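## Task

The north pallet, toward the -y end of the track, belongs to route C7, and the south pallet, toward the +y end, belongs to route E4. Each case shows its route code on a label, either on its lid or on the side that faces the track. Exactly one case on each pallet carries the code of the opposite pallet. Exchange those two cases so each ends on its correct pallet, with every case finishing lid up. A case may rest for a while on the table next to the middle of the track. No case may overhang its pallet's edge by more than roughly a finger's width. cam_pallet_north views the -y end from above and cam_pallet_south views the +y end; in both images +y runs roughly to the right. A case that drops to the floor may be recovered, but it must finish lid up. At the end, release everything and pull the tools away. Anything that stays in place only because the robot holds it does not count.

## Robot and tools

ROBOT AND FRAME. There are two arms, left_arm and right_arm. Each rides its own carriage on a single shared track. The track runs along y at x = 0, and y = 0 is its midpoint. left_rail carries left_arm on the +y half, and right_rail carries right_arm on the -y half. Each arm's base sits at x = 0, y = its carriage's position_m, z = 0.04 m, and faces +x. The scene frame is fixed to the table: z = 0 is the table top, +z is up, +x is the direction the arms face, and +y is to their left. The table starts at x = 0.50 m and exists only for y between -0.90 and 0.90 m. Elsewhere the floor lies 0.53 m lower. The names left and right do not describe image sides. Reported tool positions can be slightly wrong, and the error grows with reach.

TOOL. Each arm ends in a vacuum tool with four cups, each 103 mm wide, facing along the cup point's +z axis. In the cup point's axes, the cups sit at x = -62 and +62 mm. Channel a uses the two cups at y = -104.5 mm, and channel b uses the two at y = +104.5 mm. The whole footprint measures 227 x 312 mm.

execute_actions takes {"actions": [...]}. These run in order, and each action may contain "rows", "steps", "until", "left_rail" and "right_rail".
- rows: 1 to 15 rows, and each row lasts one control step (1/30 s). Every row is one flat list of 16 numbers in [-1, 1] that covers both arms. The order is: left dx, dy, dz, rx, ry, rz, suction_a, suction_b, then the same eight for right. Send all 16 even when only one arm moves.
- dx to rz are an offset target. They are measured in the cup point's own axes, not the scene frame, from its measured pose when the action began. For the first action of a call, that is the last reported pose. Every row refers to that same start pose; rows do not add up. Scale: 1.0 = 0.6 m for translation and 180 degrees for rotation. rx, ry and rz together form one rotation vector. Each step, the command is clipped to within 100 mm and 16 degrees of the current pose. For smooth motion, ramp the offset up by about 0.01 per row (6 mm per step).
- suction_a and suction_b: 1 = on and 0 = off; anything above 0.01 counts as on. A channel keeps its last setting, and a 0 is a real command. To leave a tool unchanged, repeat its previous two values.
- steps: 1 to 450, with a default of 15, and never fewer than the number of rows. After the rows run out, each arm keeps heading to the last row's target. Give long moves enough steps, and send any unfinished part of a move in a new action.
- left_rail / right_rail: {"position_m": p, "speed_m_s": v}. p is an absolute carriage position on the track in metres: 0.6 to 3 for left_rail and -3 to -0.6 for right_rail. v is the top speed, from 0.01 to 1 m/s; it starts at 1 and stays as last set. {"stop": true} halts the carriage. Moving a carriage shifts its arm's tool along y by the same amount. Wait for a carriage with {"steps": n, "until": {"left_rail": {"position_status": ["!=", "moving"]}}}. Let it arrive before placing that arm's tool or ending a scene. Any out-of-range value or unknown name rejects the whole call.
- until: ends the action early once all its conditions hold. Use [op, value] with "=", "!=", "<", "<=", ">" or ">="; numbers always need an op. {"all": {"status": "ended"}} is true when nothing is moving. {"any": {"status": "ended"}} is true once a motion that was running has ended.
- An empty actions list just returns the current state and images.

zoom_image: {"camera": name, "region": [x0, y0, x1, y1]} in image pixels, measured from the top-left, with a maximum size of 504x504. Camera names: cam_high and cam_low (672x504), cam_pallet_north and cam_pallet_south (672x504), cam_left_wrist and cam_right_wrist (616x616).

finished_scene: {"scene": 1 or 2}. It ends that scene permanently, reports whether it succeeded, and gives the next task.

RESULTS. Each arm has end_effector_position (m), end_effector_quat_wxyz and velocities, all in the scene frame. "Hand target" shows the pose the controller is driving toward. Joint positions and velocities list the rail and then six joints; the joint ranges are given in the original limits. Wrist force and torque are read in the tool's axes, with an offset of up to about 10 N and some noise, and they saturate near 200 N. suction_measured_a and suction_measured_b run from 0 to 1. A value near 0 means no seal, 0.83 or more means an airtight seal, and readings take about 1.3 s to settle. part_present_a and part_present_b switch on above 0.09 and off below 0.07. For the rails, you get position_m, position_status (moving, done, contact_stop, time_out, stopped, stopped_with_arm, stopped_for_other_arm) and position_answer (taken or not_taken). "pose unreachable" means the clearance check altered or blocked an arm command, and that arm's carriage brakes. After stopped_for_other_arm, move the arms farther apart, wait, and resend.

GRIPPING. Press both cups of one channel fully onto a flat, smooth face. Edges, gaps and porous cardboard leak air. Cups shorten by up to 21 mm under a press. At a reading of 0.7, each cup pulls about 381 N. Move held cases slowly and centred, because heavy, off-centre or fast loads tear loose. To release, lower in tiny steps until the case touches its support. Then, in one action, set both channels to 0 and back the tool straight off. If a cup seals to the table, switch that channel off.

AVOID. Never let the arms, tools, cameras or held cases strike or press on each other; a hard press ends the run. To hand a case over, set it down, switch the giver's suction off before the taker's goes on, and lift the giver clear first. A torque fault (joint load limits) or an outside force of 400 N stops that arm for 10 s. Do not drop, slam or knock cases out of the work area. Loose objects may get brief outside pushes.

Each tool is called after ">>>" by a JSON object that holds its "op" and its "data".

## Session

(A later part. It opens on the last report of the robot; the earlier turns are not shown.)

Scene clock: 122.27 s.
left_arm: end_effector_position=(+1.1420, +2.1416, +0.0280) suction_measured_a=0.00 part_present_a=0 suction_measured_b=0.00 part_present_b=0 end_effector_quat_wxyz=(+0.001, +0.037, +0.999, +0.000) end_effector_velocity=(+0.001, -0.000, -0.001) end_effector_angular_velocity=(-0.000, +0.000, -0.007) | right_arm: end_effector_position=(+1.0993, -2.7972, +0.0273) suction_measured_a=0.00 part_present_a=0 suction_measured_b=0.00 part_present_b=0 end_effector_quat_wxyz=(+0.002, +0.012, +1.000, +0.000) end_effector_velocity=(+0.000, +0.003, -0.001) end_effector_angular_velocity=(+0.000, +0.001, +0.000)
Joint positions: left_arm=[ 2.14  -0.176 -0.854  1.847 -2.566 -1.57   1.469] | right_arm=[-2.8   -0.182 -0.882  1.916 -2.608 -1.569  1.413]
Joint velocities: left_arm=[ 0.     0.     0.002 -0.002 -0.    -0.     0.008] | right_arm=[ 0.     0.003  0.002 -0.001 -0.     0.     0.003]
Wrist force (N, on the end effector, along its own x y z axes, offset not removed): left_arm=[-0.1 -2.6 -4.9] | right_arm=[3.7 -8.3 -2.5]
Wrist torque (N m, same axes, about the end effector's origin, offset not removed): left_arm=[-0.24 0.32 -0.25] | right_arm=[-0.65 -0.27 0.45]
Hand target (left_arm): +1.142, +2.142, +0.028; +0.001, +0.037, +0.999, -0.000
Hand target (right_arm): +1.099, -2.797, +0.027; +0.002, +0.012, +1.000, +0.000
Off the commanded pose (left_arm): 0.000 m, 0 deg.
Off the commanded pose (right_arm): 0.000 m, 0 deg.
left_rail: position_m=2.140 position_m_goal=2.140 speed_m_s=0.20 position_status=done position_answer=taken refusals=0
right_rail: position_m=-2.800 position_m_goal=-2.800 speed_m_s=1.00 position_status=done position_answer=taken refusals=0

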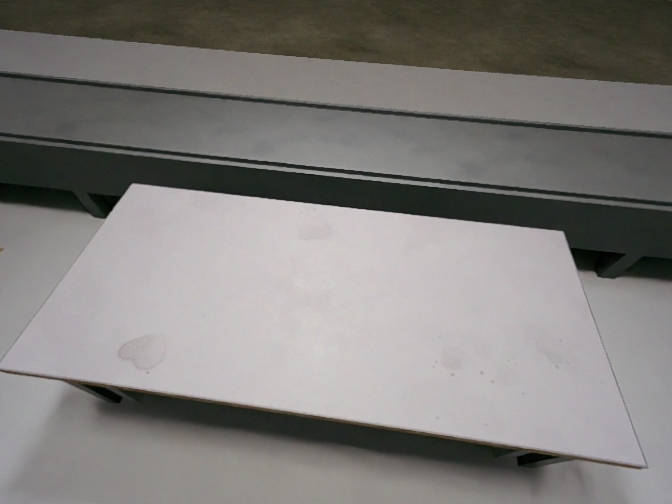

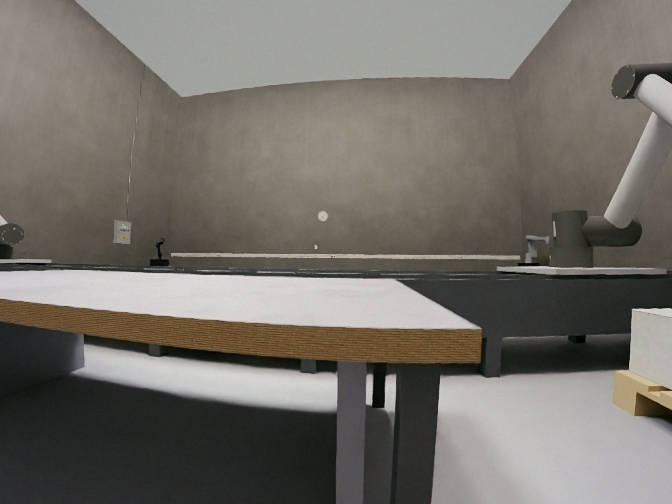

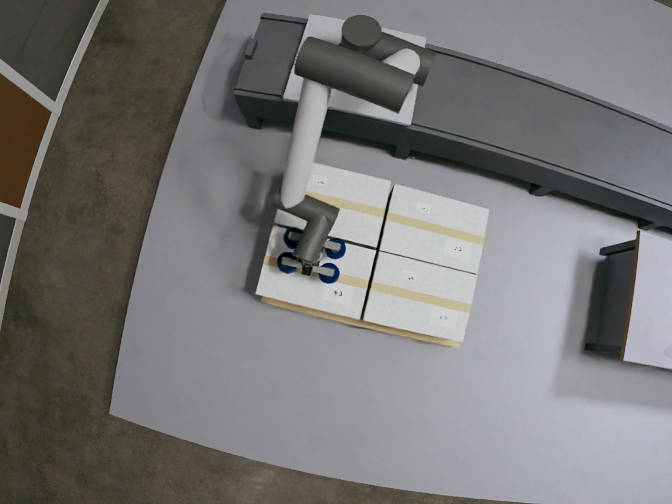

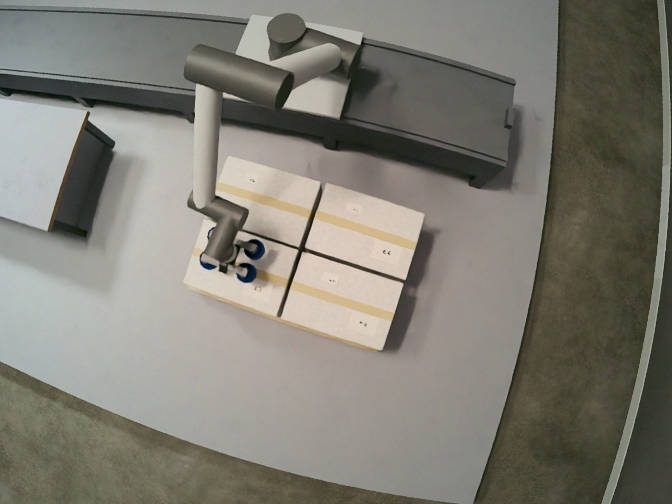

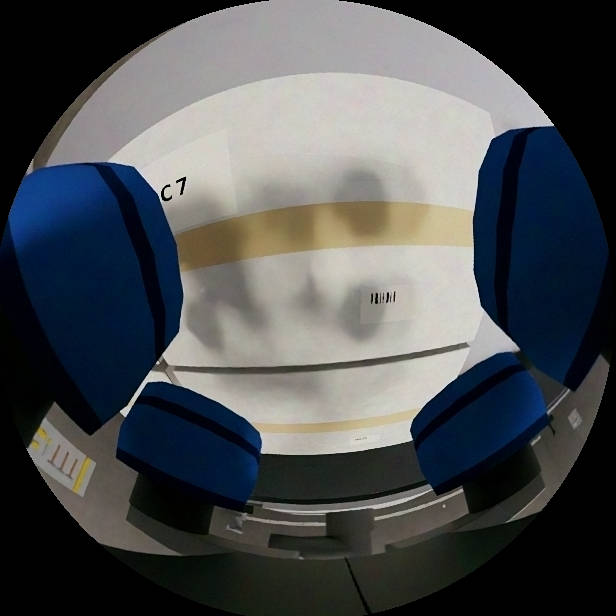

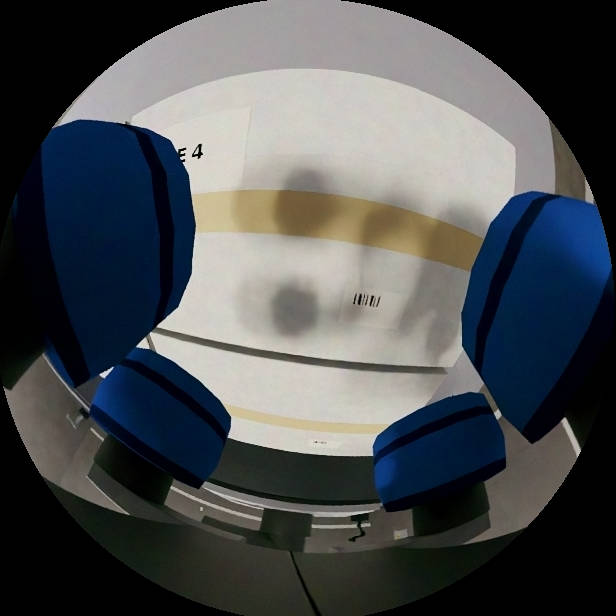

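>>> {"op": "execute_actions", "data": {"actions": [{"rows":[[-0.0002,0.0001,0.0005,0,0,0,0,0,-0.0003,0.0001,0.0005,0,0,0,0,0],[-0.0015,0.0006,0.0038,0,0,0,0,0,-0.002,0.001,0.0038,0,0,0,0,0],[-0.0044,0.0017,0.0114,0,0,0,0,0,-0.006,0.0031,0.0113,0,0,0,0,0],[-0.0093,0.0037,0.024,0,0,0,0,0,-0.0126,0.0065,0.0238,0,0,0,0,0],[-0.0161,0.0063,0.0413,0,0,0,0,0,-0.0217,0.0112,0.041,0,0,0,0,0],[-0.0243,0.0095,0.0624,0,0,0,0,0,-0.0328,0.0169,0.0621,0,0,0,0,0],[-0.0336,0.0131,0.0861,0,0,0,0,0,-0.0452,0.0233,0.0856,0,0,0,0,0],[-0.0431,0.0169,0.1106,0,0,0,0,0,-0.0581,0.03,0.1099,0,0,0,0,0],[-0.0524,0.0205,0.1343,0,0,0,0,0,-0.0705,0.0364,0.1334,0,0,0,0,0],[-0.0606,0.0237,0.1554,0,0,0,0,0,-0.0816,0.0421,0.1545,0,0,0,0,0],[-0.0674,0.0263,0.1727,0,0,0,0,0,-0.0907,0.0468,0.1717,0,0,0,0,0],[-0.0723,0.0283,0.1853,0,0,0,0,0,-0.0973,0.0502,0.1842,0,0,0,0,0],[-0.0752,0.0294,0.1929,0,0,0,0,0,-0.1013,0.0523,0.1917,0,0,0,0,0],[-0.0765,0.0299,0.1962,0,0,0,0,0,-0.103,0.0532,0.195,0,0,0,0,0],[-0.0767,0.03,0.1967,0,0,0,0,0,-0.1033,0.0533,0.1955,0,0,0,0,0]],"steps":21}]}}

Scene clock: 242.97 s.
left_arm: end_effector_position=(+1.1882, +2.1560, -0.0880) suction_measured_a=0.00 part_present_a=0 suction_measured_b=0.00 part_present_b=0 end_effector_quat_wxyz=(+0.001, +0.037, +0.999, +0.000) end_effector_velocity=(+0.017, +0.002, -0.022) end_effector_angular_velocity=(-0.000, -0.001, -0.000) | right_arm: end_effector_position=(+1.1604, -2.7670, -0.0881) suction_measured_a=0.00 part_present_a=0 suction_measured_b=0.00 part_present_b=0 end_effector_quat_wxyz=(+0.002, +0.012, +1.000, +0.000) end_effector_velocity=(+0.021, +0.005, -0.023) end_effector_angular_velocity=(-0.000, -0.001, -0.000)
Joint positions: left_arm=[ 2.14  -0.157 -0.707  1.768 -2.634 -1.57   1.488] | right_arm=[-2.8   -0.146 -0.722  1.813 -2.665 -1.569  1.449]
Joint velocities: left_arm=[ 0.     0.004  0.033 -0.03  -0.004 -0.     0.004] | right_arm=[ 0.     0.007  0.036 -0.037 -0.     0.     0.007]
Wrist force (N, on the end effector, along its own x y z axes, offset not removed): left_arm=[0.9 -4.8 -2.6] | right_arm=[1.0 -2.6 -5.4]
Wrist torque (N m, same axes, about the end effector's origin, offset not removed): left_arm=[-0.29 0.22 -0.08] | right_arm=[-0.08 0.03 0.47]
Hand target (left_arm): +1.190, +2.156, -0.090; +0.001, +0.037, +0.999, +0.000
Hand target (right_arm): +1.162, -2.766, -0.090; +0.002, +0.012, +1.000, +0.000
Off the commanded pose (left_arm): 0.002 m, 0 deg.
Off the commanded pose (right_arm): 0.003 m, 0 deg.
left_rail: position_m=2.140 position_m_goal=2.140 speed_m_s=0.20 position_status=done position_answer=taken refusals=0
right_rail: position_m=-2.800 position_m_goal=-2.800 speed_m_s=1.00 position_status=done position_answer=taken refusals=0

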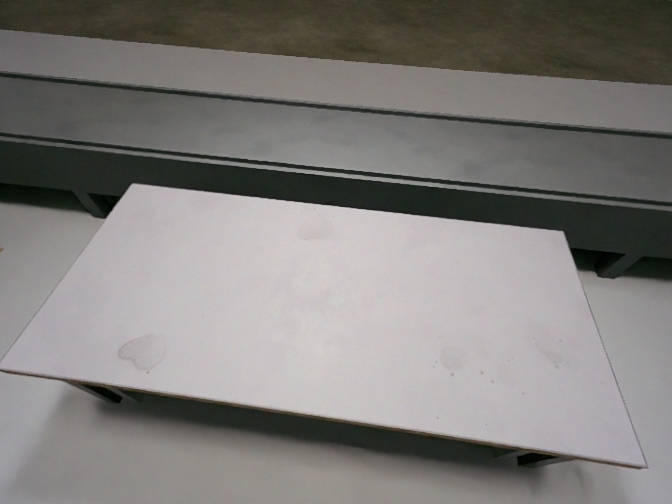

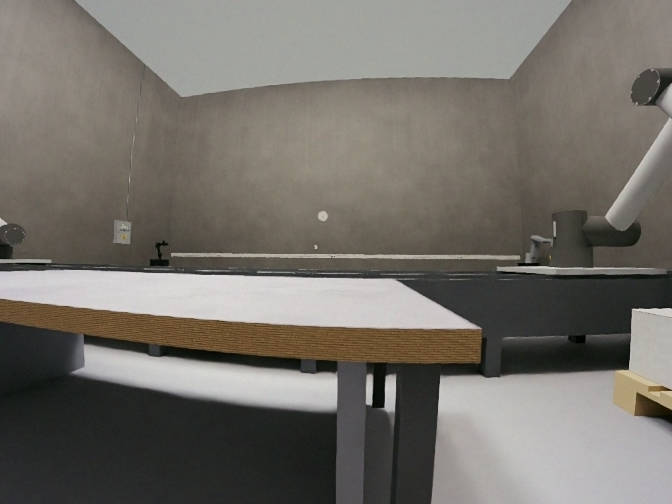

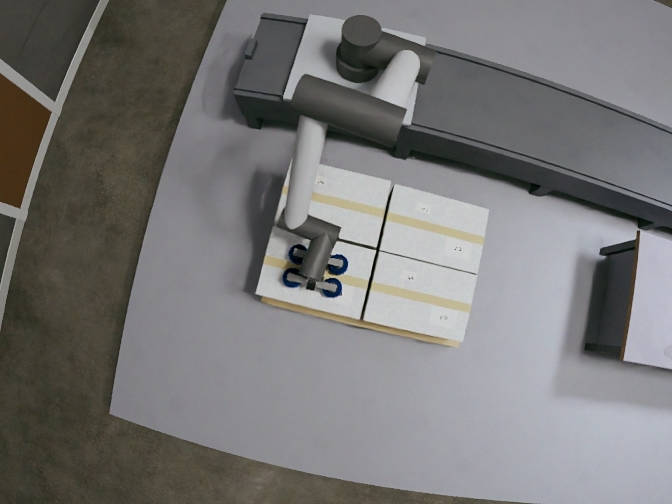

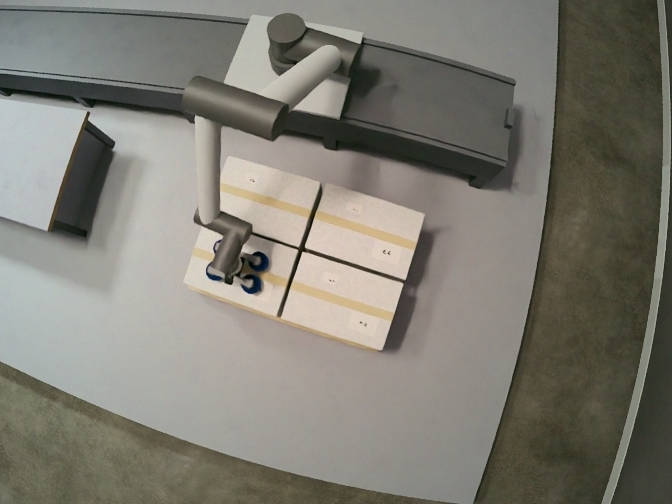

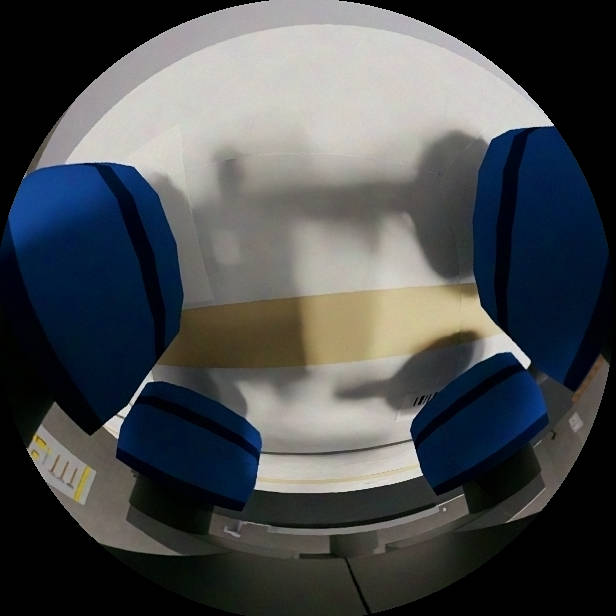

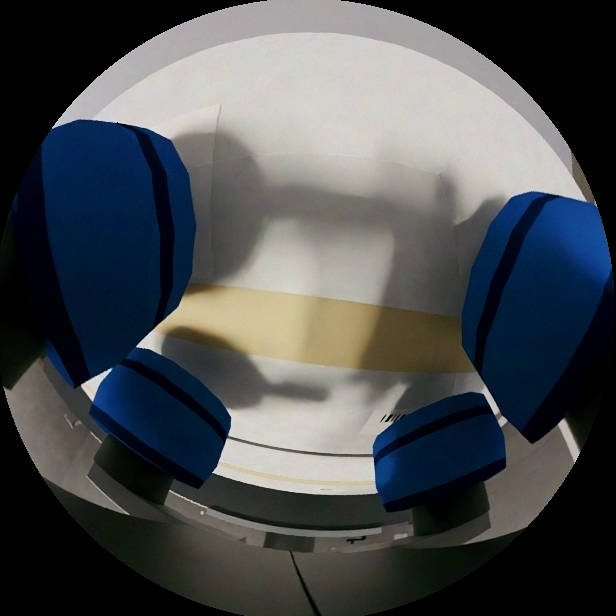

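>>> {"op": "execute_actions", "data": {"actions": []}}

>>> {"op": "zoom_image", "data": {"camera": "cam_pallet_north", "region": [250, 215, 390, 335]}}

>>> {"op": "zoom_image", "data": {"camera": "cam_pallet_south", "region": [175, 205, 315, 325]}}

Scene clock: 251.27 s.
left_arm: end_effector_position=(+1.1895, +2.1561, -0.0898) suction_measured_a=0.00 part_present_a=0 suction_measured_b=0.00 part_present_b=0 end_effector_quat_wxyz=(+0.001, +0.037, +0.999, +0.000) end_effector_velocity=(-0.000, +0.000, -0.000) end_effector_angular_velocity=(+0.000, +0.000, +0.000) | right_arm: end_effector_position=(+1.1621, -2.7666, -0.0900) suction_measured_a=0.00 part_present_a=0 suction_measured_b=0.00 part_present_b=0 end_effector_quat_wxyz=(+0.002, +0.012, +1.000, +0.000) end_effector_velocity=(+0.000, -0.000, +0.000) end_effector_angular_velocity=(-0.000, -0.000, -0.000)
Joint positions: left_arm=[ 2.14  -0.156 -0.704  1.765 -2.635 -1.57   1.488] | right_arm=[-2.8   -0.145 -0.719  1.81  -2.665 -1.569  1.45 ]
Joint velocities: left_arm=[ 0.  0.  0. -0.  0. -0. -0.] | right_arm=[ 0. -0. -0.  0. -0.  0.  0.]
Wrist force (N, on the end effector, along its own x y z axes, offset not removed): left_arm=[1.1 -2.8 -2.5] | right_arm=[-0.8 -3.3 -1.7]
Wrist torque (N m, same axes, about the end effector's origin, offset not removed): left_arm=[-0.35 0.06 -0.17] | right_arm=[-0.14 0.33 0.48]
Hand target (left_arm): +1.190, +2.156, -0.090; +0.001, +0.037, +0.999, +0.000
Hand target (right_arm): +1.162, -2.766, -0.090; +0.002, +0.012, +1.000, +0.000
Off the commanded pose (left_arm): 0.000 m, 0 deg.
Off the commanded pose (right_arm): 0.000 m, 0 deg.
left_rail: position_m=2.140 position_m_goal=2.140 speed_m_s=0.20 position_status=done position_answer=taken refusals=0
right_rail: position_m=-2.800 position_m_goal=-2.800 speed_m_s=1.00 position_status=done position_answer=taken refusals=0

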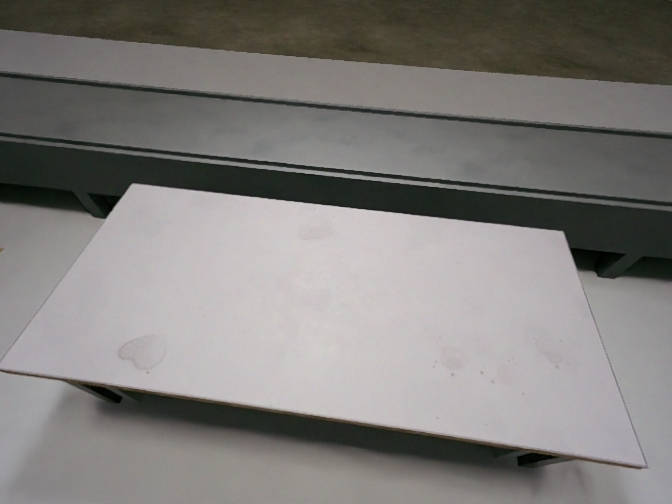

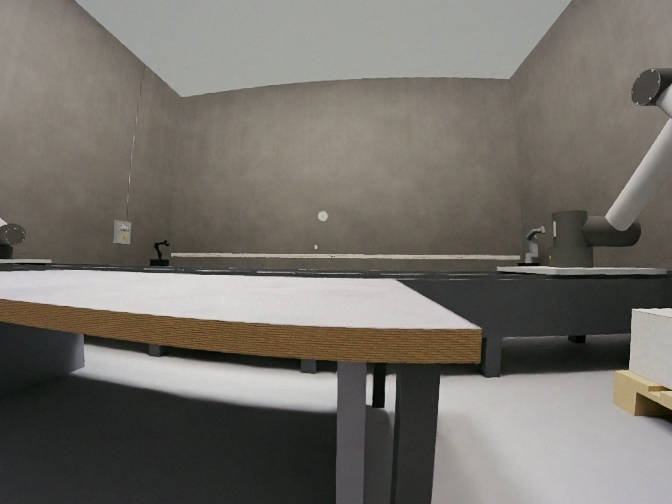

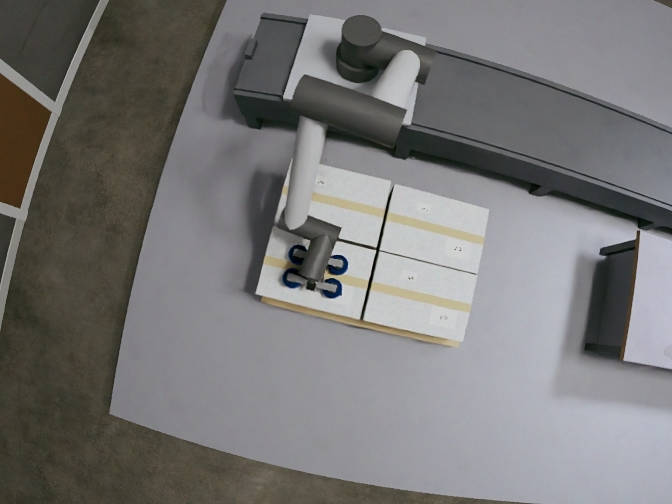

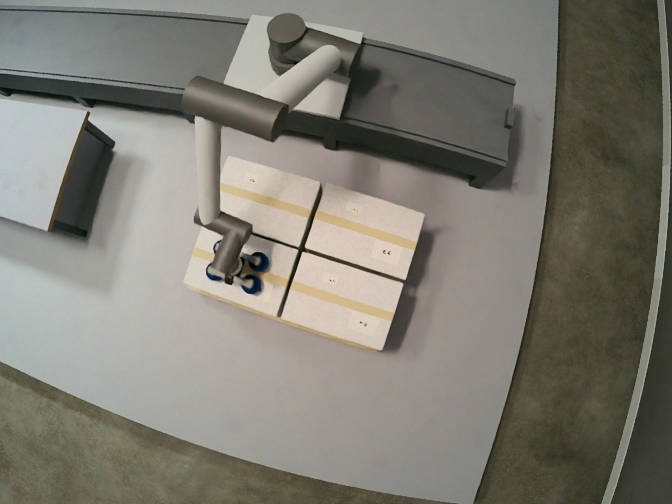

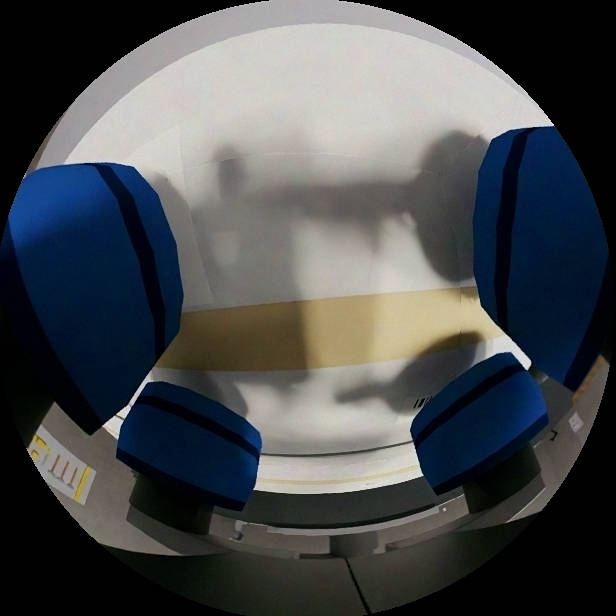

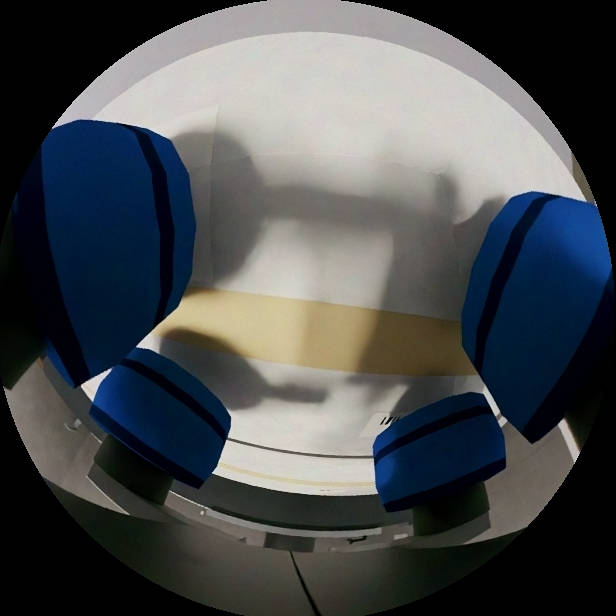

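Region (250, 215, 390, 335) of cam_pallet_north's 672x504 image, scaled by 3.600, with more detail than that image has; it fills the top 432 rows of this view, and the rest is white.

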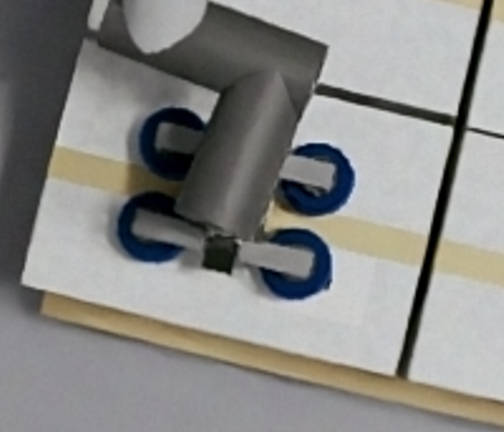

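Region (175, 205, 315, 325) of cam_pallet_south's 672x504 image, scaled by 3.600, with more detail than that image has; it fills the top 432 rows of this view, and the rest is white.

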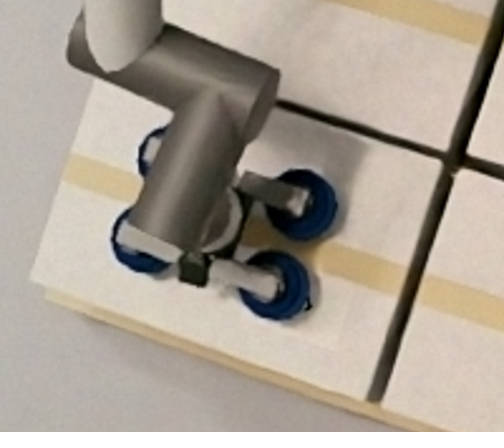

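>>> {"op": "execute_actions", "data": {"actions": [{"rows":[[0,0,0.001,0,0,0,1,1,0,0,0.001,0,0,0,1,1],[0,0,0.004,0,0,0,1,1,0,0.0005,0.004,0,0,0,1,1],[0,0,0.009,0,0,0,1,1,0,0.001,0.009,0,0,0,1,1],[0,0,0.015,0,0,0,1,1,0,0.002,0.015,0,0,0,1,1],[0,0,0.022,0,0,0,1,1,0,0.003,0.022,0,0,0,1,1],[0,0,0.029,0,0,0,1,1,0,0.003,0.029,0,0,0,1,1],[0,0,0.035,0,0,0,1,1,0,0.003,0.035,0,0,0,1,1],[0,0,0.0405,0,0,0,1,1,0,0.003,0.0405,0,0,0,1,1],[0,0,0.0455,0,0,0,1,1,0,0.003,0.0455,0,0,0,1,1],[0,0,0.05,0,0,0,1,1,0,0.003,0.05,0,0,0,1,1],[0,0,0.054,0,0,0,1,1,0,0.003,0.054,0,0,0,1,1],[0,0,0.058,0,0,0,1,1,0,0.003,0.058,0,0,0,1,1],[0,0,0.0615,0,0,0,1,1,0,0.003,0.0615,0,0,0,1,1],[0,0,0.0645,0,0,0,1,1,0,0.003,0.0645,0,0,0,1,1],[0,0,0.0667,0,0,0,1,1,0,0.003,0.0667,0,0,0,1,1]],"steps":30}]}}

Scene clock: 310.23 s.
left_arm: end_effector_position=(+1.1897, +2.1563, -0.1297) suction_measured_a=0.91 part_present_a=1 suction_measured_b=0.91 part_present_b=1 end_effector_quat_wxyz=(+0.001, +0.037, +0.999, +0.000) end_effector_velocity=(+0.000, -0.000, -0.000) end_effector_angular_velocity=(-0.000, +0.000, +0.001) | right_arm: end_effector_position=(+1.1621, -2.7646, -0.1300) suction_measured_a=0.90 part_present_a=1 suction_measured_b=0.90 part_present_b=1 end_effector_quat_wxyz=(+0.002, +0.012, +1.000, +0.000) end_effector_velocity=(+0.000, -0.000, -0.000) end_effector_angular_velocity=(-0.000, -0.000, +0.000)
Joint positions: left_arm=[ 2.14  -0.156 -0.662  1.759 -2.67  -1.57   1.488] | right_arm=[-2.8   -0.144 -0.677  1.804 -2.701 -1.57   1.451]
Joint velocities: left_arm=[ 0.     0.     0.    -0.    -0.     0.    -0.001] | right_arm=[ 0. -0.  0. -0. -0.  0. -0.]
Wrist force (N, on the end effector, along its own x y z axes, offset not removed): left_arm=[0.7 -3.3 11.9] | right_arm=[3.8 -10.8 14.1]
Wrist torque (N m, same axes, about the end effector's origin, offset not removed): left_arm=[5.85 -1.14 0.01] | right_arm=[6.97 -0.95 0.62]
Hand target (left_arm): +1.190, +2.156, -0.130; +0.001, +0.037, +0.999, +0.000
Hand target (right_arm): +1.162, -2.765, -0.130; +0.002, +0.012, +1.000, +0.000
Off the commanded pose (left_arm): 0.000 m, 0 deg.
Off the commanded pose (right_arm): 0.000 m, 0 deg.
left_rail: position_m=2.140 position_m_goal=2.140 speed_m_s=0.20 position_status=done position_answer=taken refusals=0
right_rail: position_m=-2.800 position_m_goal=-2.800 speed_m_s=1.00 position_status=done position_answer=taken refusals=0

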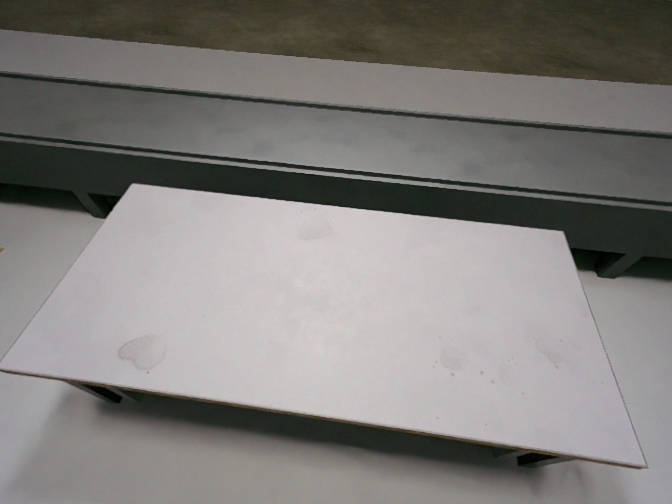

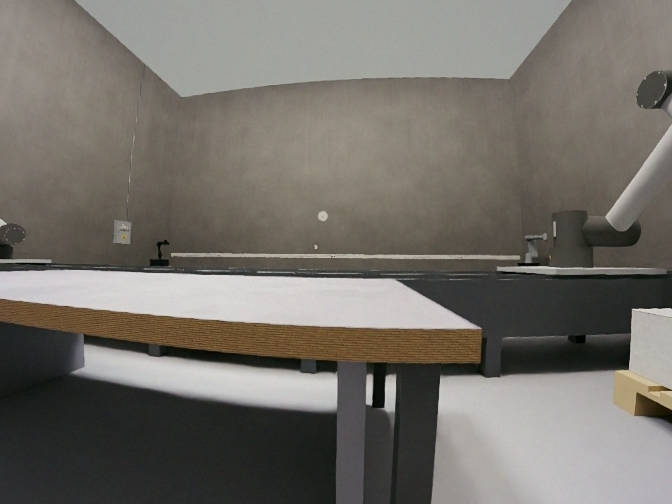

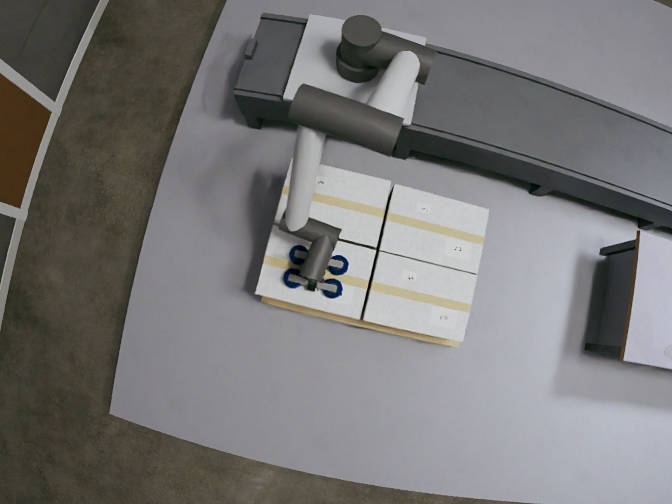

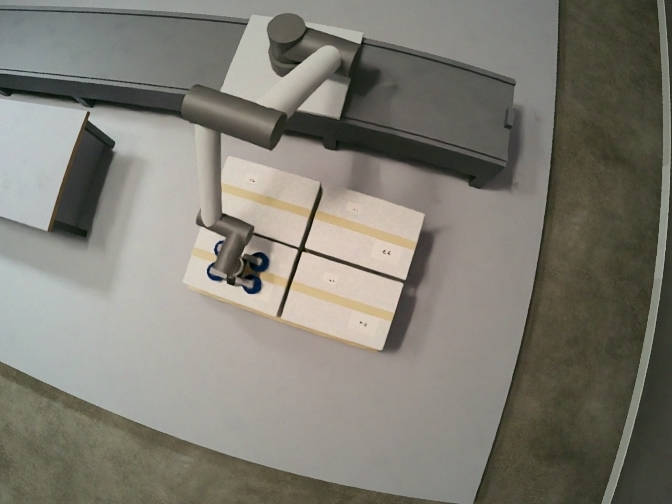

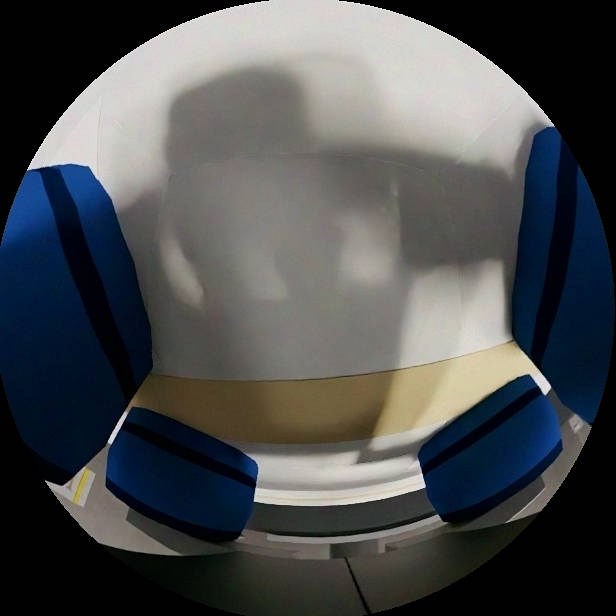

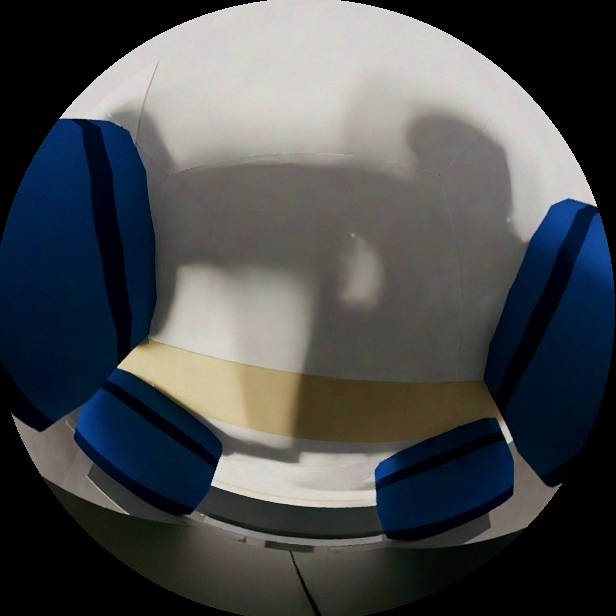

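>>> {"op": "execute_actions", "data": {"actions": [{"rows":[[0,0,-0.0008,0,0,0,1,1,0,0,-0.0008,0,0,0,1,1],[0,0,-0.0042,0,0,0,1,1,0,0,-0.0042,0,0,0,1,1],[0,0,-0.0113,0,0,0,1,1,0,0,-0.0113,0,0,0,1,1],[0,0,-0.023,0,0,0,1,1,0,0,-0.023,0,0,0,1,1],[0,0,-0.0397,0,0,0,1,1,0,0,-0.0397,0,0,0,1,1],[0,0,-0.0608,0,0,0,1,1,0,0,-0.0608,0,0,0,1,1],[0,0,-0.0858,0,0,0,1,1,0,0,-0.0858,0,0,0,1,1],[0,0,-0.1133,0,0,0,1,1,0,0,-0.1133,0,0,0,1,1]],"steps":8},{"left_rail":{"position_m":0.6,"speed_m_s":1.0},"rows":[[-0.001,0,-0.1088,0,0,0,1,1,-0.001,0,-0.1088,0,0,0,1,1],[-0.002,0,-0.1372,0,0,0,1,1,-0.002,0,-0.1372,0,0,0,1,1],[-0.003,0,-0.1655,0,0,0,1,1,-0.003,0,-0.1655,0,0,0,1,1],[-0.004,0,-0.1938,0,0,0,1,1,-0.004,0,-0.1938,0,0,0,1,1],[-0.005,0,-0.2222,0,0,0,1,1,-0.005,0,-0.2222,0,0,0,1,1],[-0.006,0,-0.2505,0,0,0,1,1,-0.006,0,-0.2505,0,0,0,1,1],[-0.007,0,-0.2788,0,0,0,1,1,-0.007,0,-0.2788,0,0,0,1,1],[-0.008,0,-0.3072,0,0,0,1,1,-0.008,0,-0.3072,0,0,0,1,1],[-0.008,0,-0.3355,0,0,0,1,1,-0.008,0,-0.3355,0,0,0,1,1],[-0.008,0,-0.3638,0,0,0,1,1,-0.008,0,-0.3638,0,0,0,1,1],[-0.008,0,-0.3922,0,0,0,1,1,-0.008,0,-0.3922,0,0,0,1,1],[-0.008,-0.0003,-0.4205,0,0,0,1,1,-0.008,0,-0.4205,0,0,0,1,1],[-0.008,-0.0018,-0.4488,0,0,0,1,1,-0.008,0,-0.4488,0,0,0,1,1],[-0.008,-0.0052,-0.4772,0,0,0,1,1,-0.008,0,-0.4772,0,0,0,1,1],[-0.008,-0.0108,-0.5055,0,0,0,1,1,-0.008,0,-0.5055,0,0,0,1,1]],"steps":15},{"right_rail":{"position_m":-1.57},"rows":[[0.0007,-0.0187,-0.1453,0,0,0,1,1,0.0015,0.001,-0.1453,0,0,0,1,1],[0.0012,-0.0303,-0.1737,0,0,0,1,1,0.0043,0.003,-0.1737,0,0,0,1,1],[0.0018,-0.0453,-0.2012,0,0,0,1,1,0.0089,0.0062,-0.2012,0,0,0,1,1],[0.0025,-0.0637,-0.2262,0,0,0,1,1,0.0159,0.0111,-0.2262,0,0,0,1,1],[0.0033,-0.0852,-0.2473,0,0,0,1,1,0.0256,0.0179,-0.2473,0,0,0,1,1],[0.0043,-0.1095,-0.264,0,0,0,1,1,0.038,0.0265,-0.264,0,0,0,1,1],[0.0053,-0.1362,-0.2757,0,0,0,1,1,0.0531,0.0371,-0.2757,0,0,0,1,1],[0.0064,-0.1647,-0.2828,0,0,0,1,1,0.0709,0.0494,-0.2828,0,0,0,1,1],[0.0076,-0.1943,-0.2862,0,0,0,1,1,0.091,0.0635,-0.2862,0,0,0,1,1],[0.0087,-0.2243,-0.287,0,0,0,1,1,0.113,0.0788,-0.287,0,0,0,1,1],[0.0099,-0.2543,-0.287,0,0,0,1,1,0.1365,0.0953,-0.287,0,0,0,1,1],[0.0111,-0.2843,-0.287,0,0,0,1,1,0.1611,0.1124,-0.287,0,0,0,1,1],[0.0123,-0.3143,-0.287,0,0,0,1,1,0.1859,0.1297,-0.287,0,0,0,1,1],[0.0134,-0.3443,-0.287,0,0,0,1,1,0.2106,0.147,-0.287,0,0,0,1,1],[0.0146,-0.3743,-0.287,0,0,0,1,1,0.2354,0.1642,-0.287,0,0,0,1,1]],"steps":15},{"rows":[[0.0059,-0.1518,-0.0055,0,0,0,1,1,0.1216,0.0848,-0.0055,0,0,0,1,1],[0.0071,-0.1818,-0.0055,0,0,0,1,1,0.1464,0.1021,-0.0055,0,0,0,1,1],[0.0083,-0.2118,-0.0055,0,0,0,1,1,0.1711,0.1194,-0.0055,0,0,0,1,1],[0.0094,-0.2418,-0.0055,0,0,0,1,1,0.1959,0.1367,-0.0055,0,0,0,1,1],[0.0106,-0.2718,-0.0055,0,0,0,1,1,0.2207,0.154,-0.0055,0,0,0,1,1],[0.0118,-0.3018,-0.0055,0,0,0,1,1,0.2455,0.1713,-0.0055,0,0,0,1,1],[0.0129,-0.3318,-0.0055,0,0,0,1,1,0.2703,0.1886,-0.0055,0,0,0,1,1],[0.0141,-0.3618,-0.0055,0,0,0,1,1,0.295,0.2059,-0.0055,0,0,0,1,1],[0.0153,-0.3918,-0.0055,0,0,0,1,1,0.3198,0.2231,-0.0055,0,0,0,1,1],[0.0165,-0.4218,-0.0055,0,0,0,1,1,0.3446,0.2404,-0.0055,0,0,0,1,1],[0.0176,-0.4518,-0.0055,0,0,0,1,1,0.3694,0.2577,-0.0055,0,0,0,1,1],[0.0188,-0.4818,-0.0055,0,0,0,1,1,0.3942,0.275,-0.0055,0,0,0,1,1],[0.02,-0.5118,-0.0055,0,0,0,1,1,0.4189,0.2923,-0.0055,0,0,0,1,1],[0.0211,-0.5418,-0.0055,0,0,0,1,1,0.4437,0.3096,-0.0055,0,0,0,1,1],[0.0223,-0.5718,-0.0055,0,0,0,1,1,0.4685,0.3269,-0.0055,0,0,0,1,1]],"steps":15},{"rows":[[0.006,-0.154,0.0001,0,0,-0.0001,1,1,0.1272,0.0888,0,0,0,0,1,1],[0.0072,-0.184,0.0005,0,0,-0.0005,1,1,0.152,0.106,0,0,0,-0.0002,1,1],[0.0083,-0.214,0.0014,0,0,-0.0014,1,1,0.1768,0.1233,0,0,0,-0.0005,1,1],[0.0095,-0.244,0.003,0,0,-0.0029,1,1,0.2015,0.1406,0,0,0,-0.001,1,1],[0.0107,-0.2735,0.0052,0,0,-0.005,1,1,0.2259,0.1576,0,0,0,-0.0017,1,1],[0.0118,-0.3015,0.0079,0,0,-0.0075,1,1,0.249,0.1738,0,0,0,-0.0025,1,1],[0.0128,-0.327,0.0109,0,0,-0.0103,1,1,0.2701,0.1885,0,0,0,-0.0035,1,1],[0.0136,-0.3495,0.0141,0,0,-0.0133,1,1,0.2887,0.2014,0,0,0,-0.0044,1,1],[0.0144,-0.3685,0.0171,0,0,-0.0161,1,1,0.3044,0.2124,0,0,0,-0.0054,1,1],[0.015,-0.3835,0.0198,0,0,-0.0186,1,1,0.3168,0.221,0,0,0,-0.0062,1,1],[0.0154,-0.3945,0.022,0,0,-0.0207,1,1,0.3259,0.2274,0,0,0,-0.0069,1,1],[0.0157,-0.402,0.0236,0,0,-0.0222,1,1,0.3321,0.2317,0,0,0,-0.0074,1,1],[0.0159,-0.4065,0.0245,0,0,-0.0231,1,1,0.3358,0.2343,0,0,0,-0.0077,1,1],[0.0159,-0.4085,0.0249,0,0,-0.0235,1,1,0.3374,0.2354,0,0,0,-0.0079,1,1],[0.016,-0.409,0.025,0,0,-0.0236,1,1,0.3378,0.2357,0,0,0,-0.0079,1,1]],"steps":22}]}}

Scene clock: 432.73 s.
left_arm: end_effector_position=(+1.1130, -0.0464, +0.2828) suction_measured_a=0.93 part_present_a=1 suction_measured_b=0.93 part_present_b=1 end_effector_quat_wxyz=(+0.004, +0.002, +1.000, -0.001) end_effector_velocity=(+0.003, -0.010, -0.001) end_effector_angular_velocity=(-0.001, -0.001, +0.013) | right_arm: end_effector_position=(+0.6734, -1.1736, +0.2906) suction_measured_a=0.91 part_present_a=1 suction_measured_b=0.91 part_present_b=1 end_effector_quat_wxyz=(+0.003, -0.001, +1.000, +0.001) end_effector_velocity=(-0.009, +0.092, +0.002) end_effector_angular_velocity=(-0.001, -0.002, +0.001)
Joint positions: left_arm=[ 0.6   -0.683 -0.946  1.536 -2.169 -1.568  0.891] | right_arm=[-1.572  0.274 -1.432  2.292 -2.437 -1.57   1.842]
Joint velocities: left_arm=[ 0.    -0.005  0.008 -0.013  0.004  0.    -0.017] | right_arm=[ 0.083  0.014 -0.005  0.004  0.    -0.002  0.013]
Wrist force (N, on the end effector, along its own x y z axes, offset not removed): left_arm=[2.9 -5.1 9.0] | right_arm=[-1.1 27.0 16.1]
Wrist torque (N m, same axes, about the end effector's origin, offset not removed): left_arm=[5.91 -1.54 -0.11] | right_arm=[3.36 -0.09 0.47]
Hand target (left_arm): +1.113, -0.048, +0.283; +0.004, +0.002, +1.000, -0.002
Hand target (right_arm): +0.673, -1.171, +0.291; +0.003, -0.001, +1.000, +0.001
Off the commanded pose (left_arm): 0.002 m, 0 deg.
Off the commanded pose (right_arm): 0.001 m, 0 deg.
left_rail: position_m=0.600 position_m_goal=0.600 speed_m_s=1.00 position_status=done position_answer=taken refusals=0
right_rail: position_m=-1.572 position_m_goal=-1.570 speed_m_s=1.00 position_status=moving position_answer=taken refusals=0

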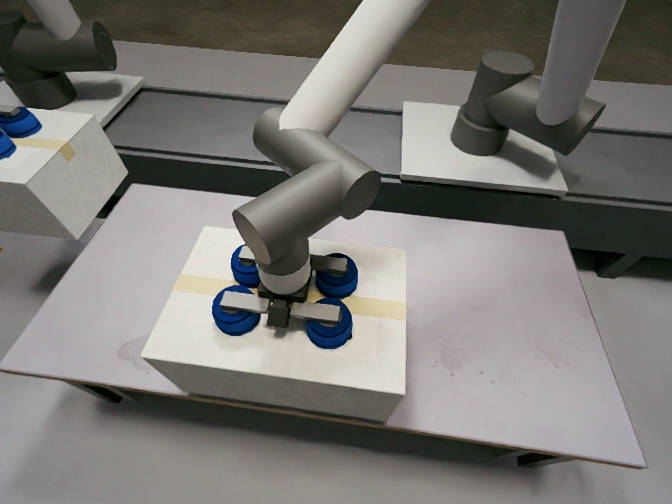

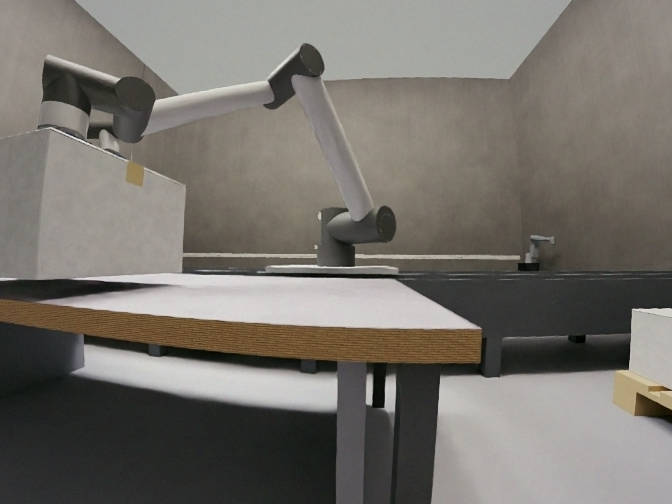

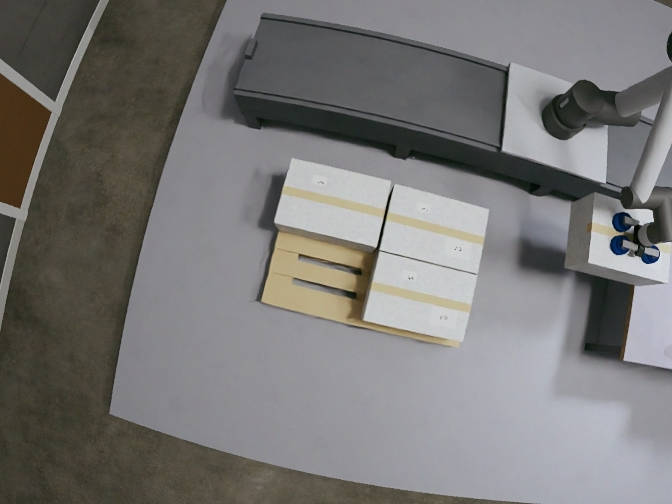

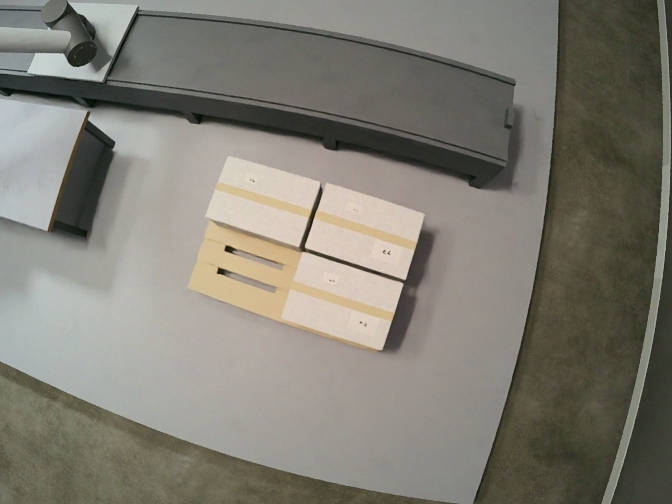

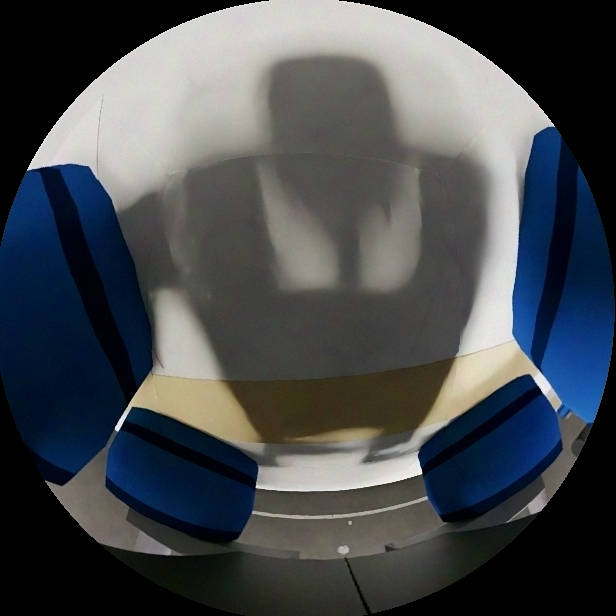

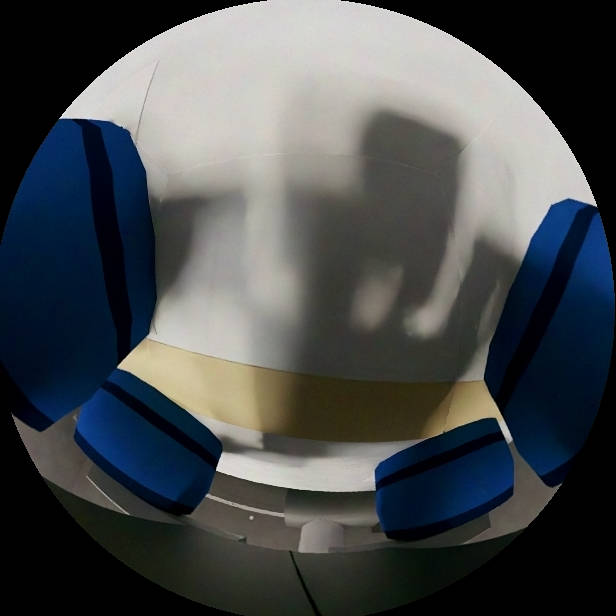

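>>> {"op": "zoom_image", "data": {"camera": "cam_low", "region": [0, 110, 220, 330]}}

>>> {"op": "zoom_image", "data": {"camera": "cam_pallet_north", "region": [250, 200, 390, 335]}}

>>> {"op": "zoom_image", "data": {"camera": "cam_pallet_south", "region": [175, 195, 315, 330]}}

Region (0, 110, 220, 330) of cam_low's 672x504 image, scaled by 2.291, with more detail than that image has.

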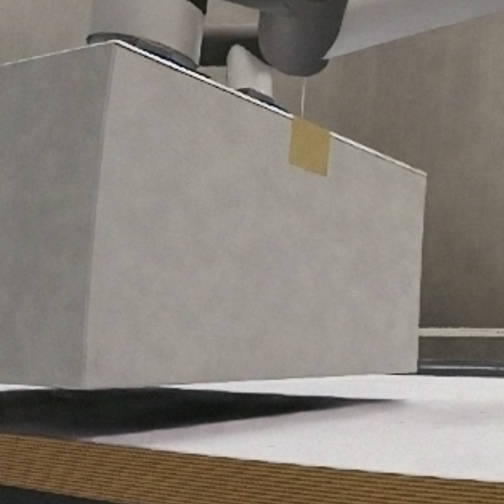

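Region (250, 200, 390, 335) of cam_pallet_north's 672x504 image, scaled by 3.600, with more detail than that image has; it fills the top 486 rows of this view, and the rest is white.

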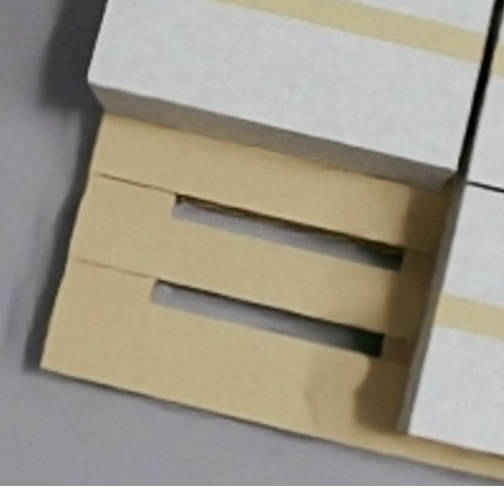

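Region (175, 195, 315, 330) of cam_pallet_south's 672x504 image, scaled by 3.600, with more detail than that image has; it fills the top 486 rows of this view, and the rest is white.

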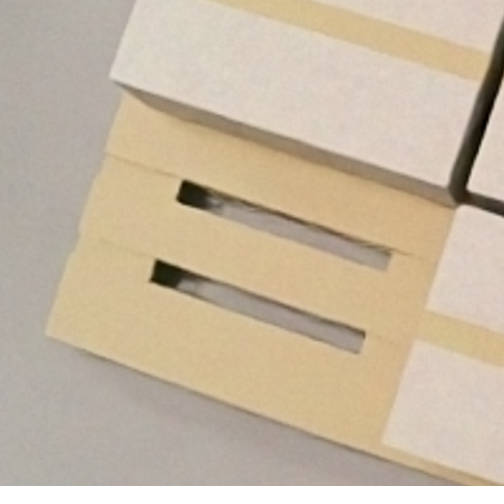

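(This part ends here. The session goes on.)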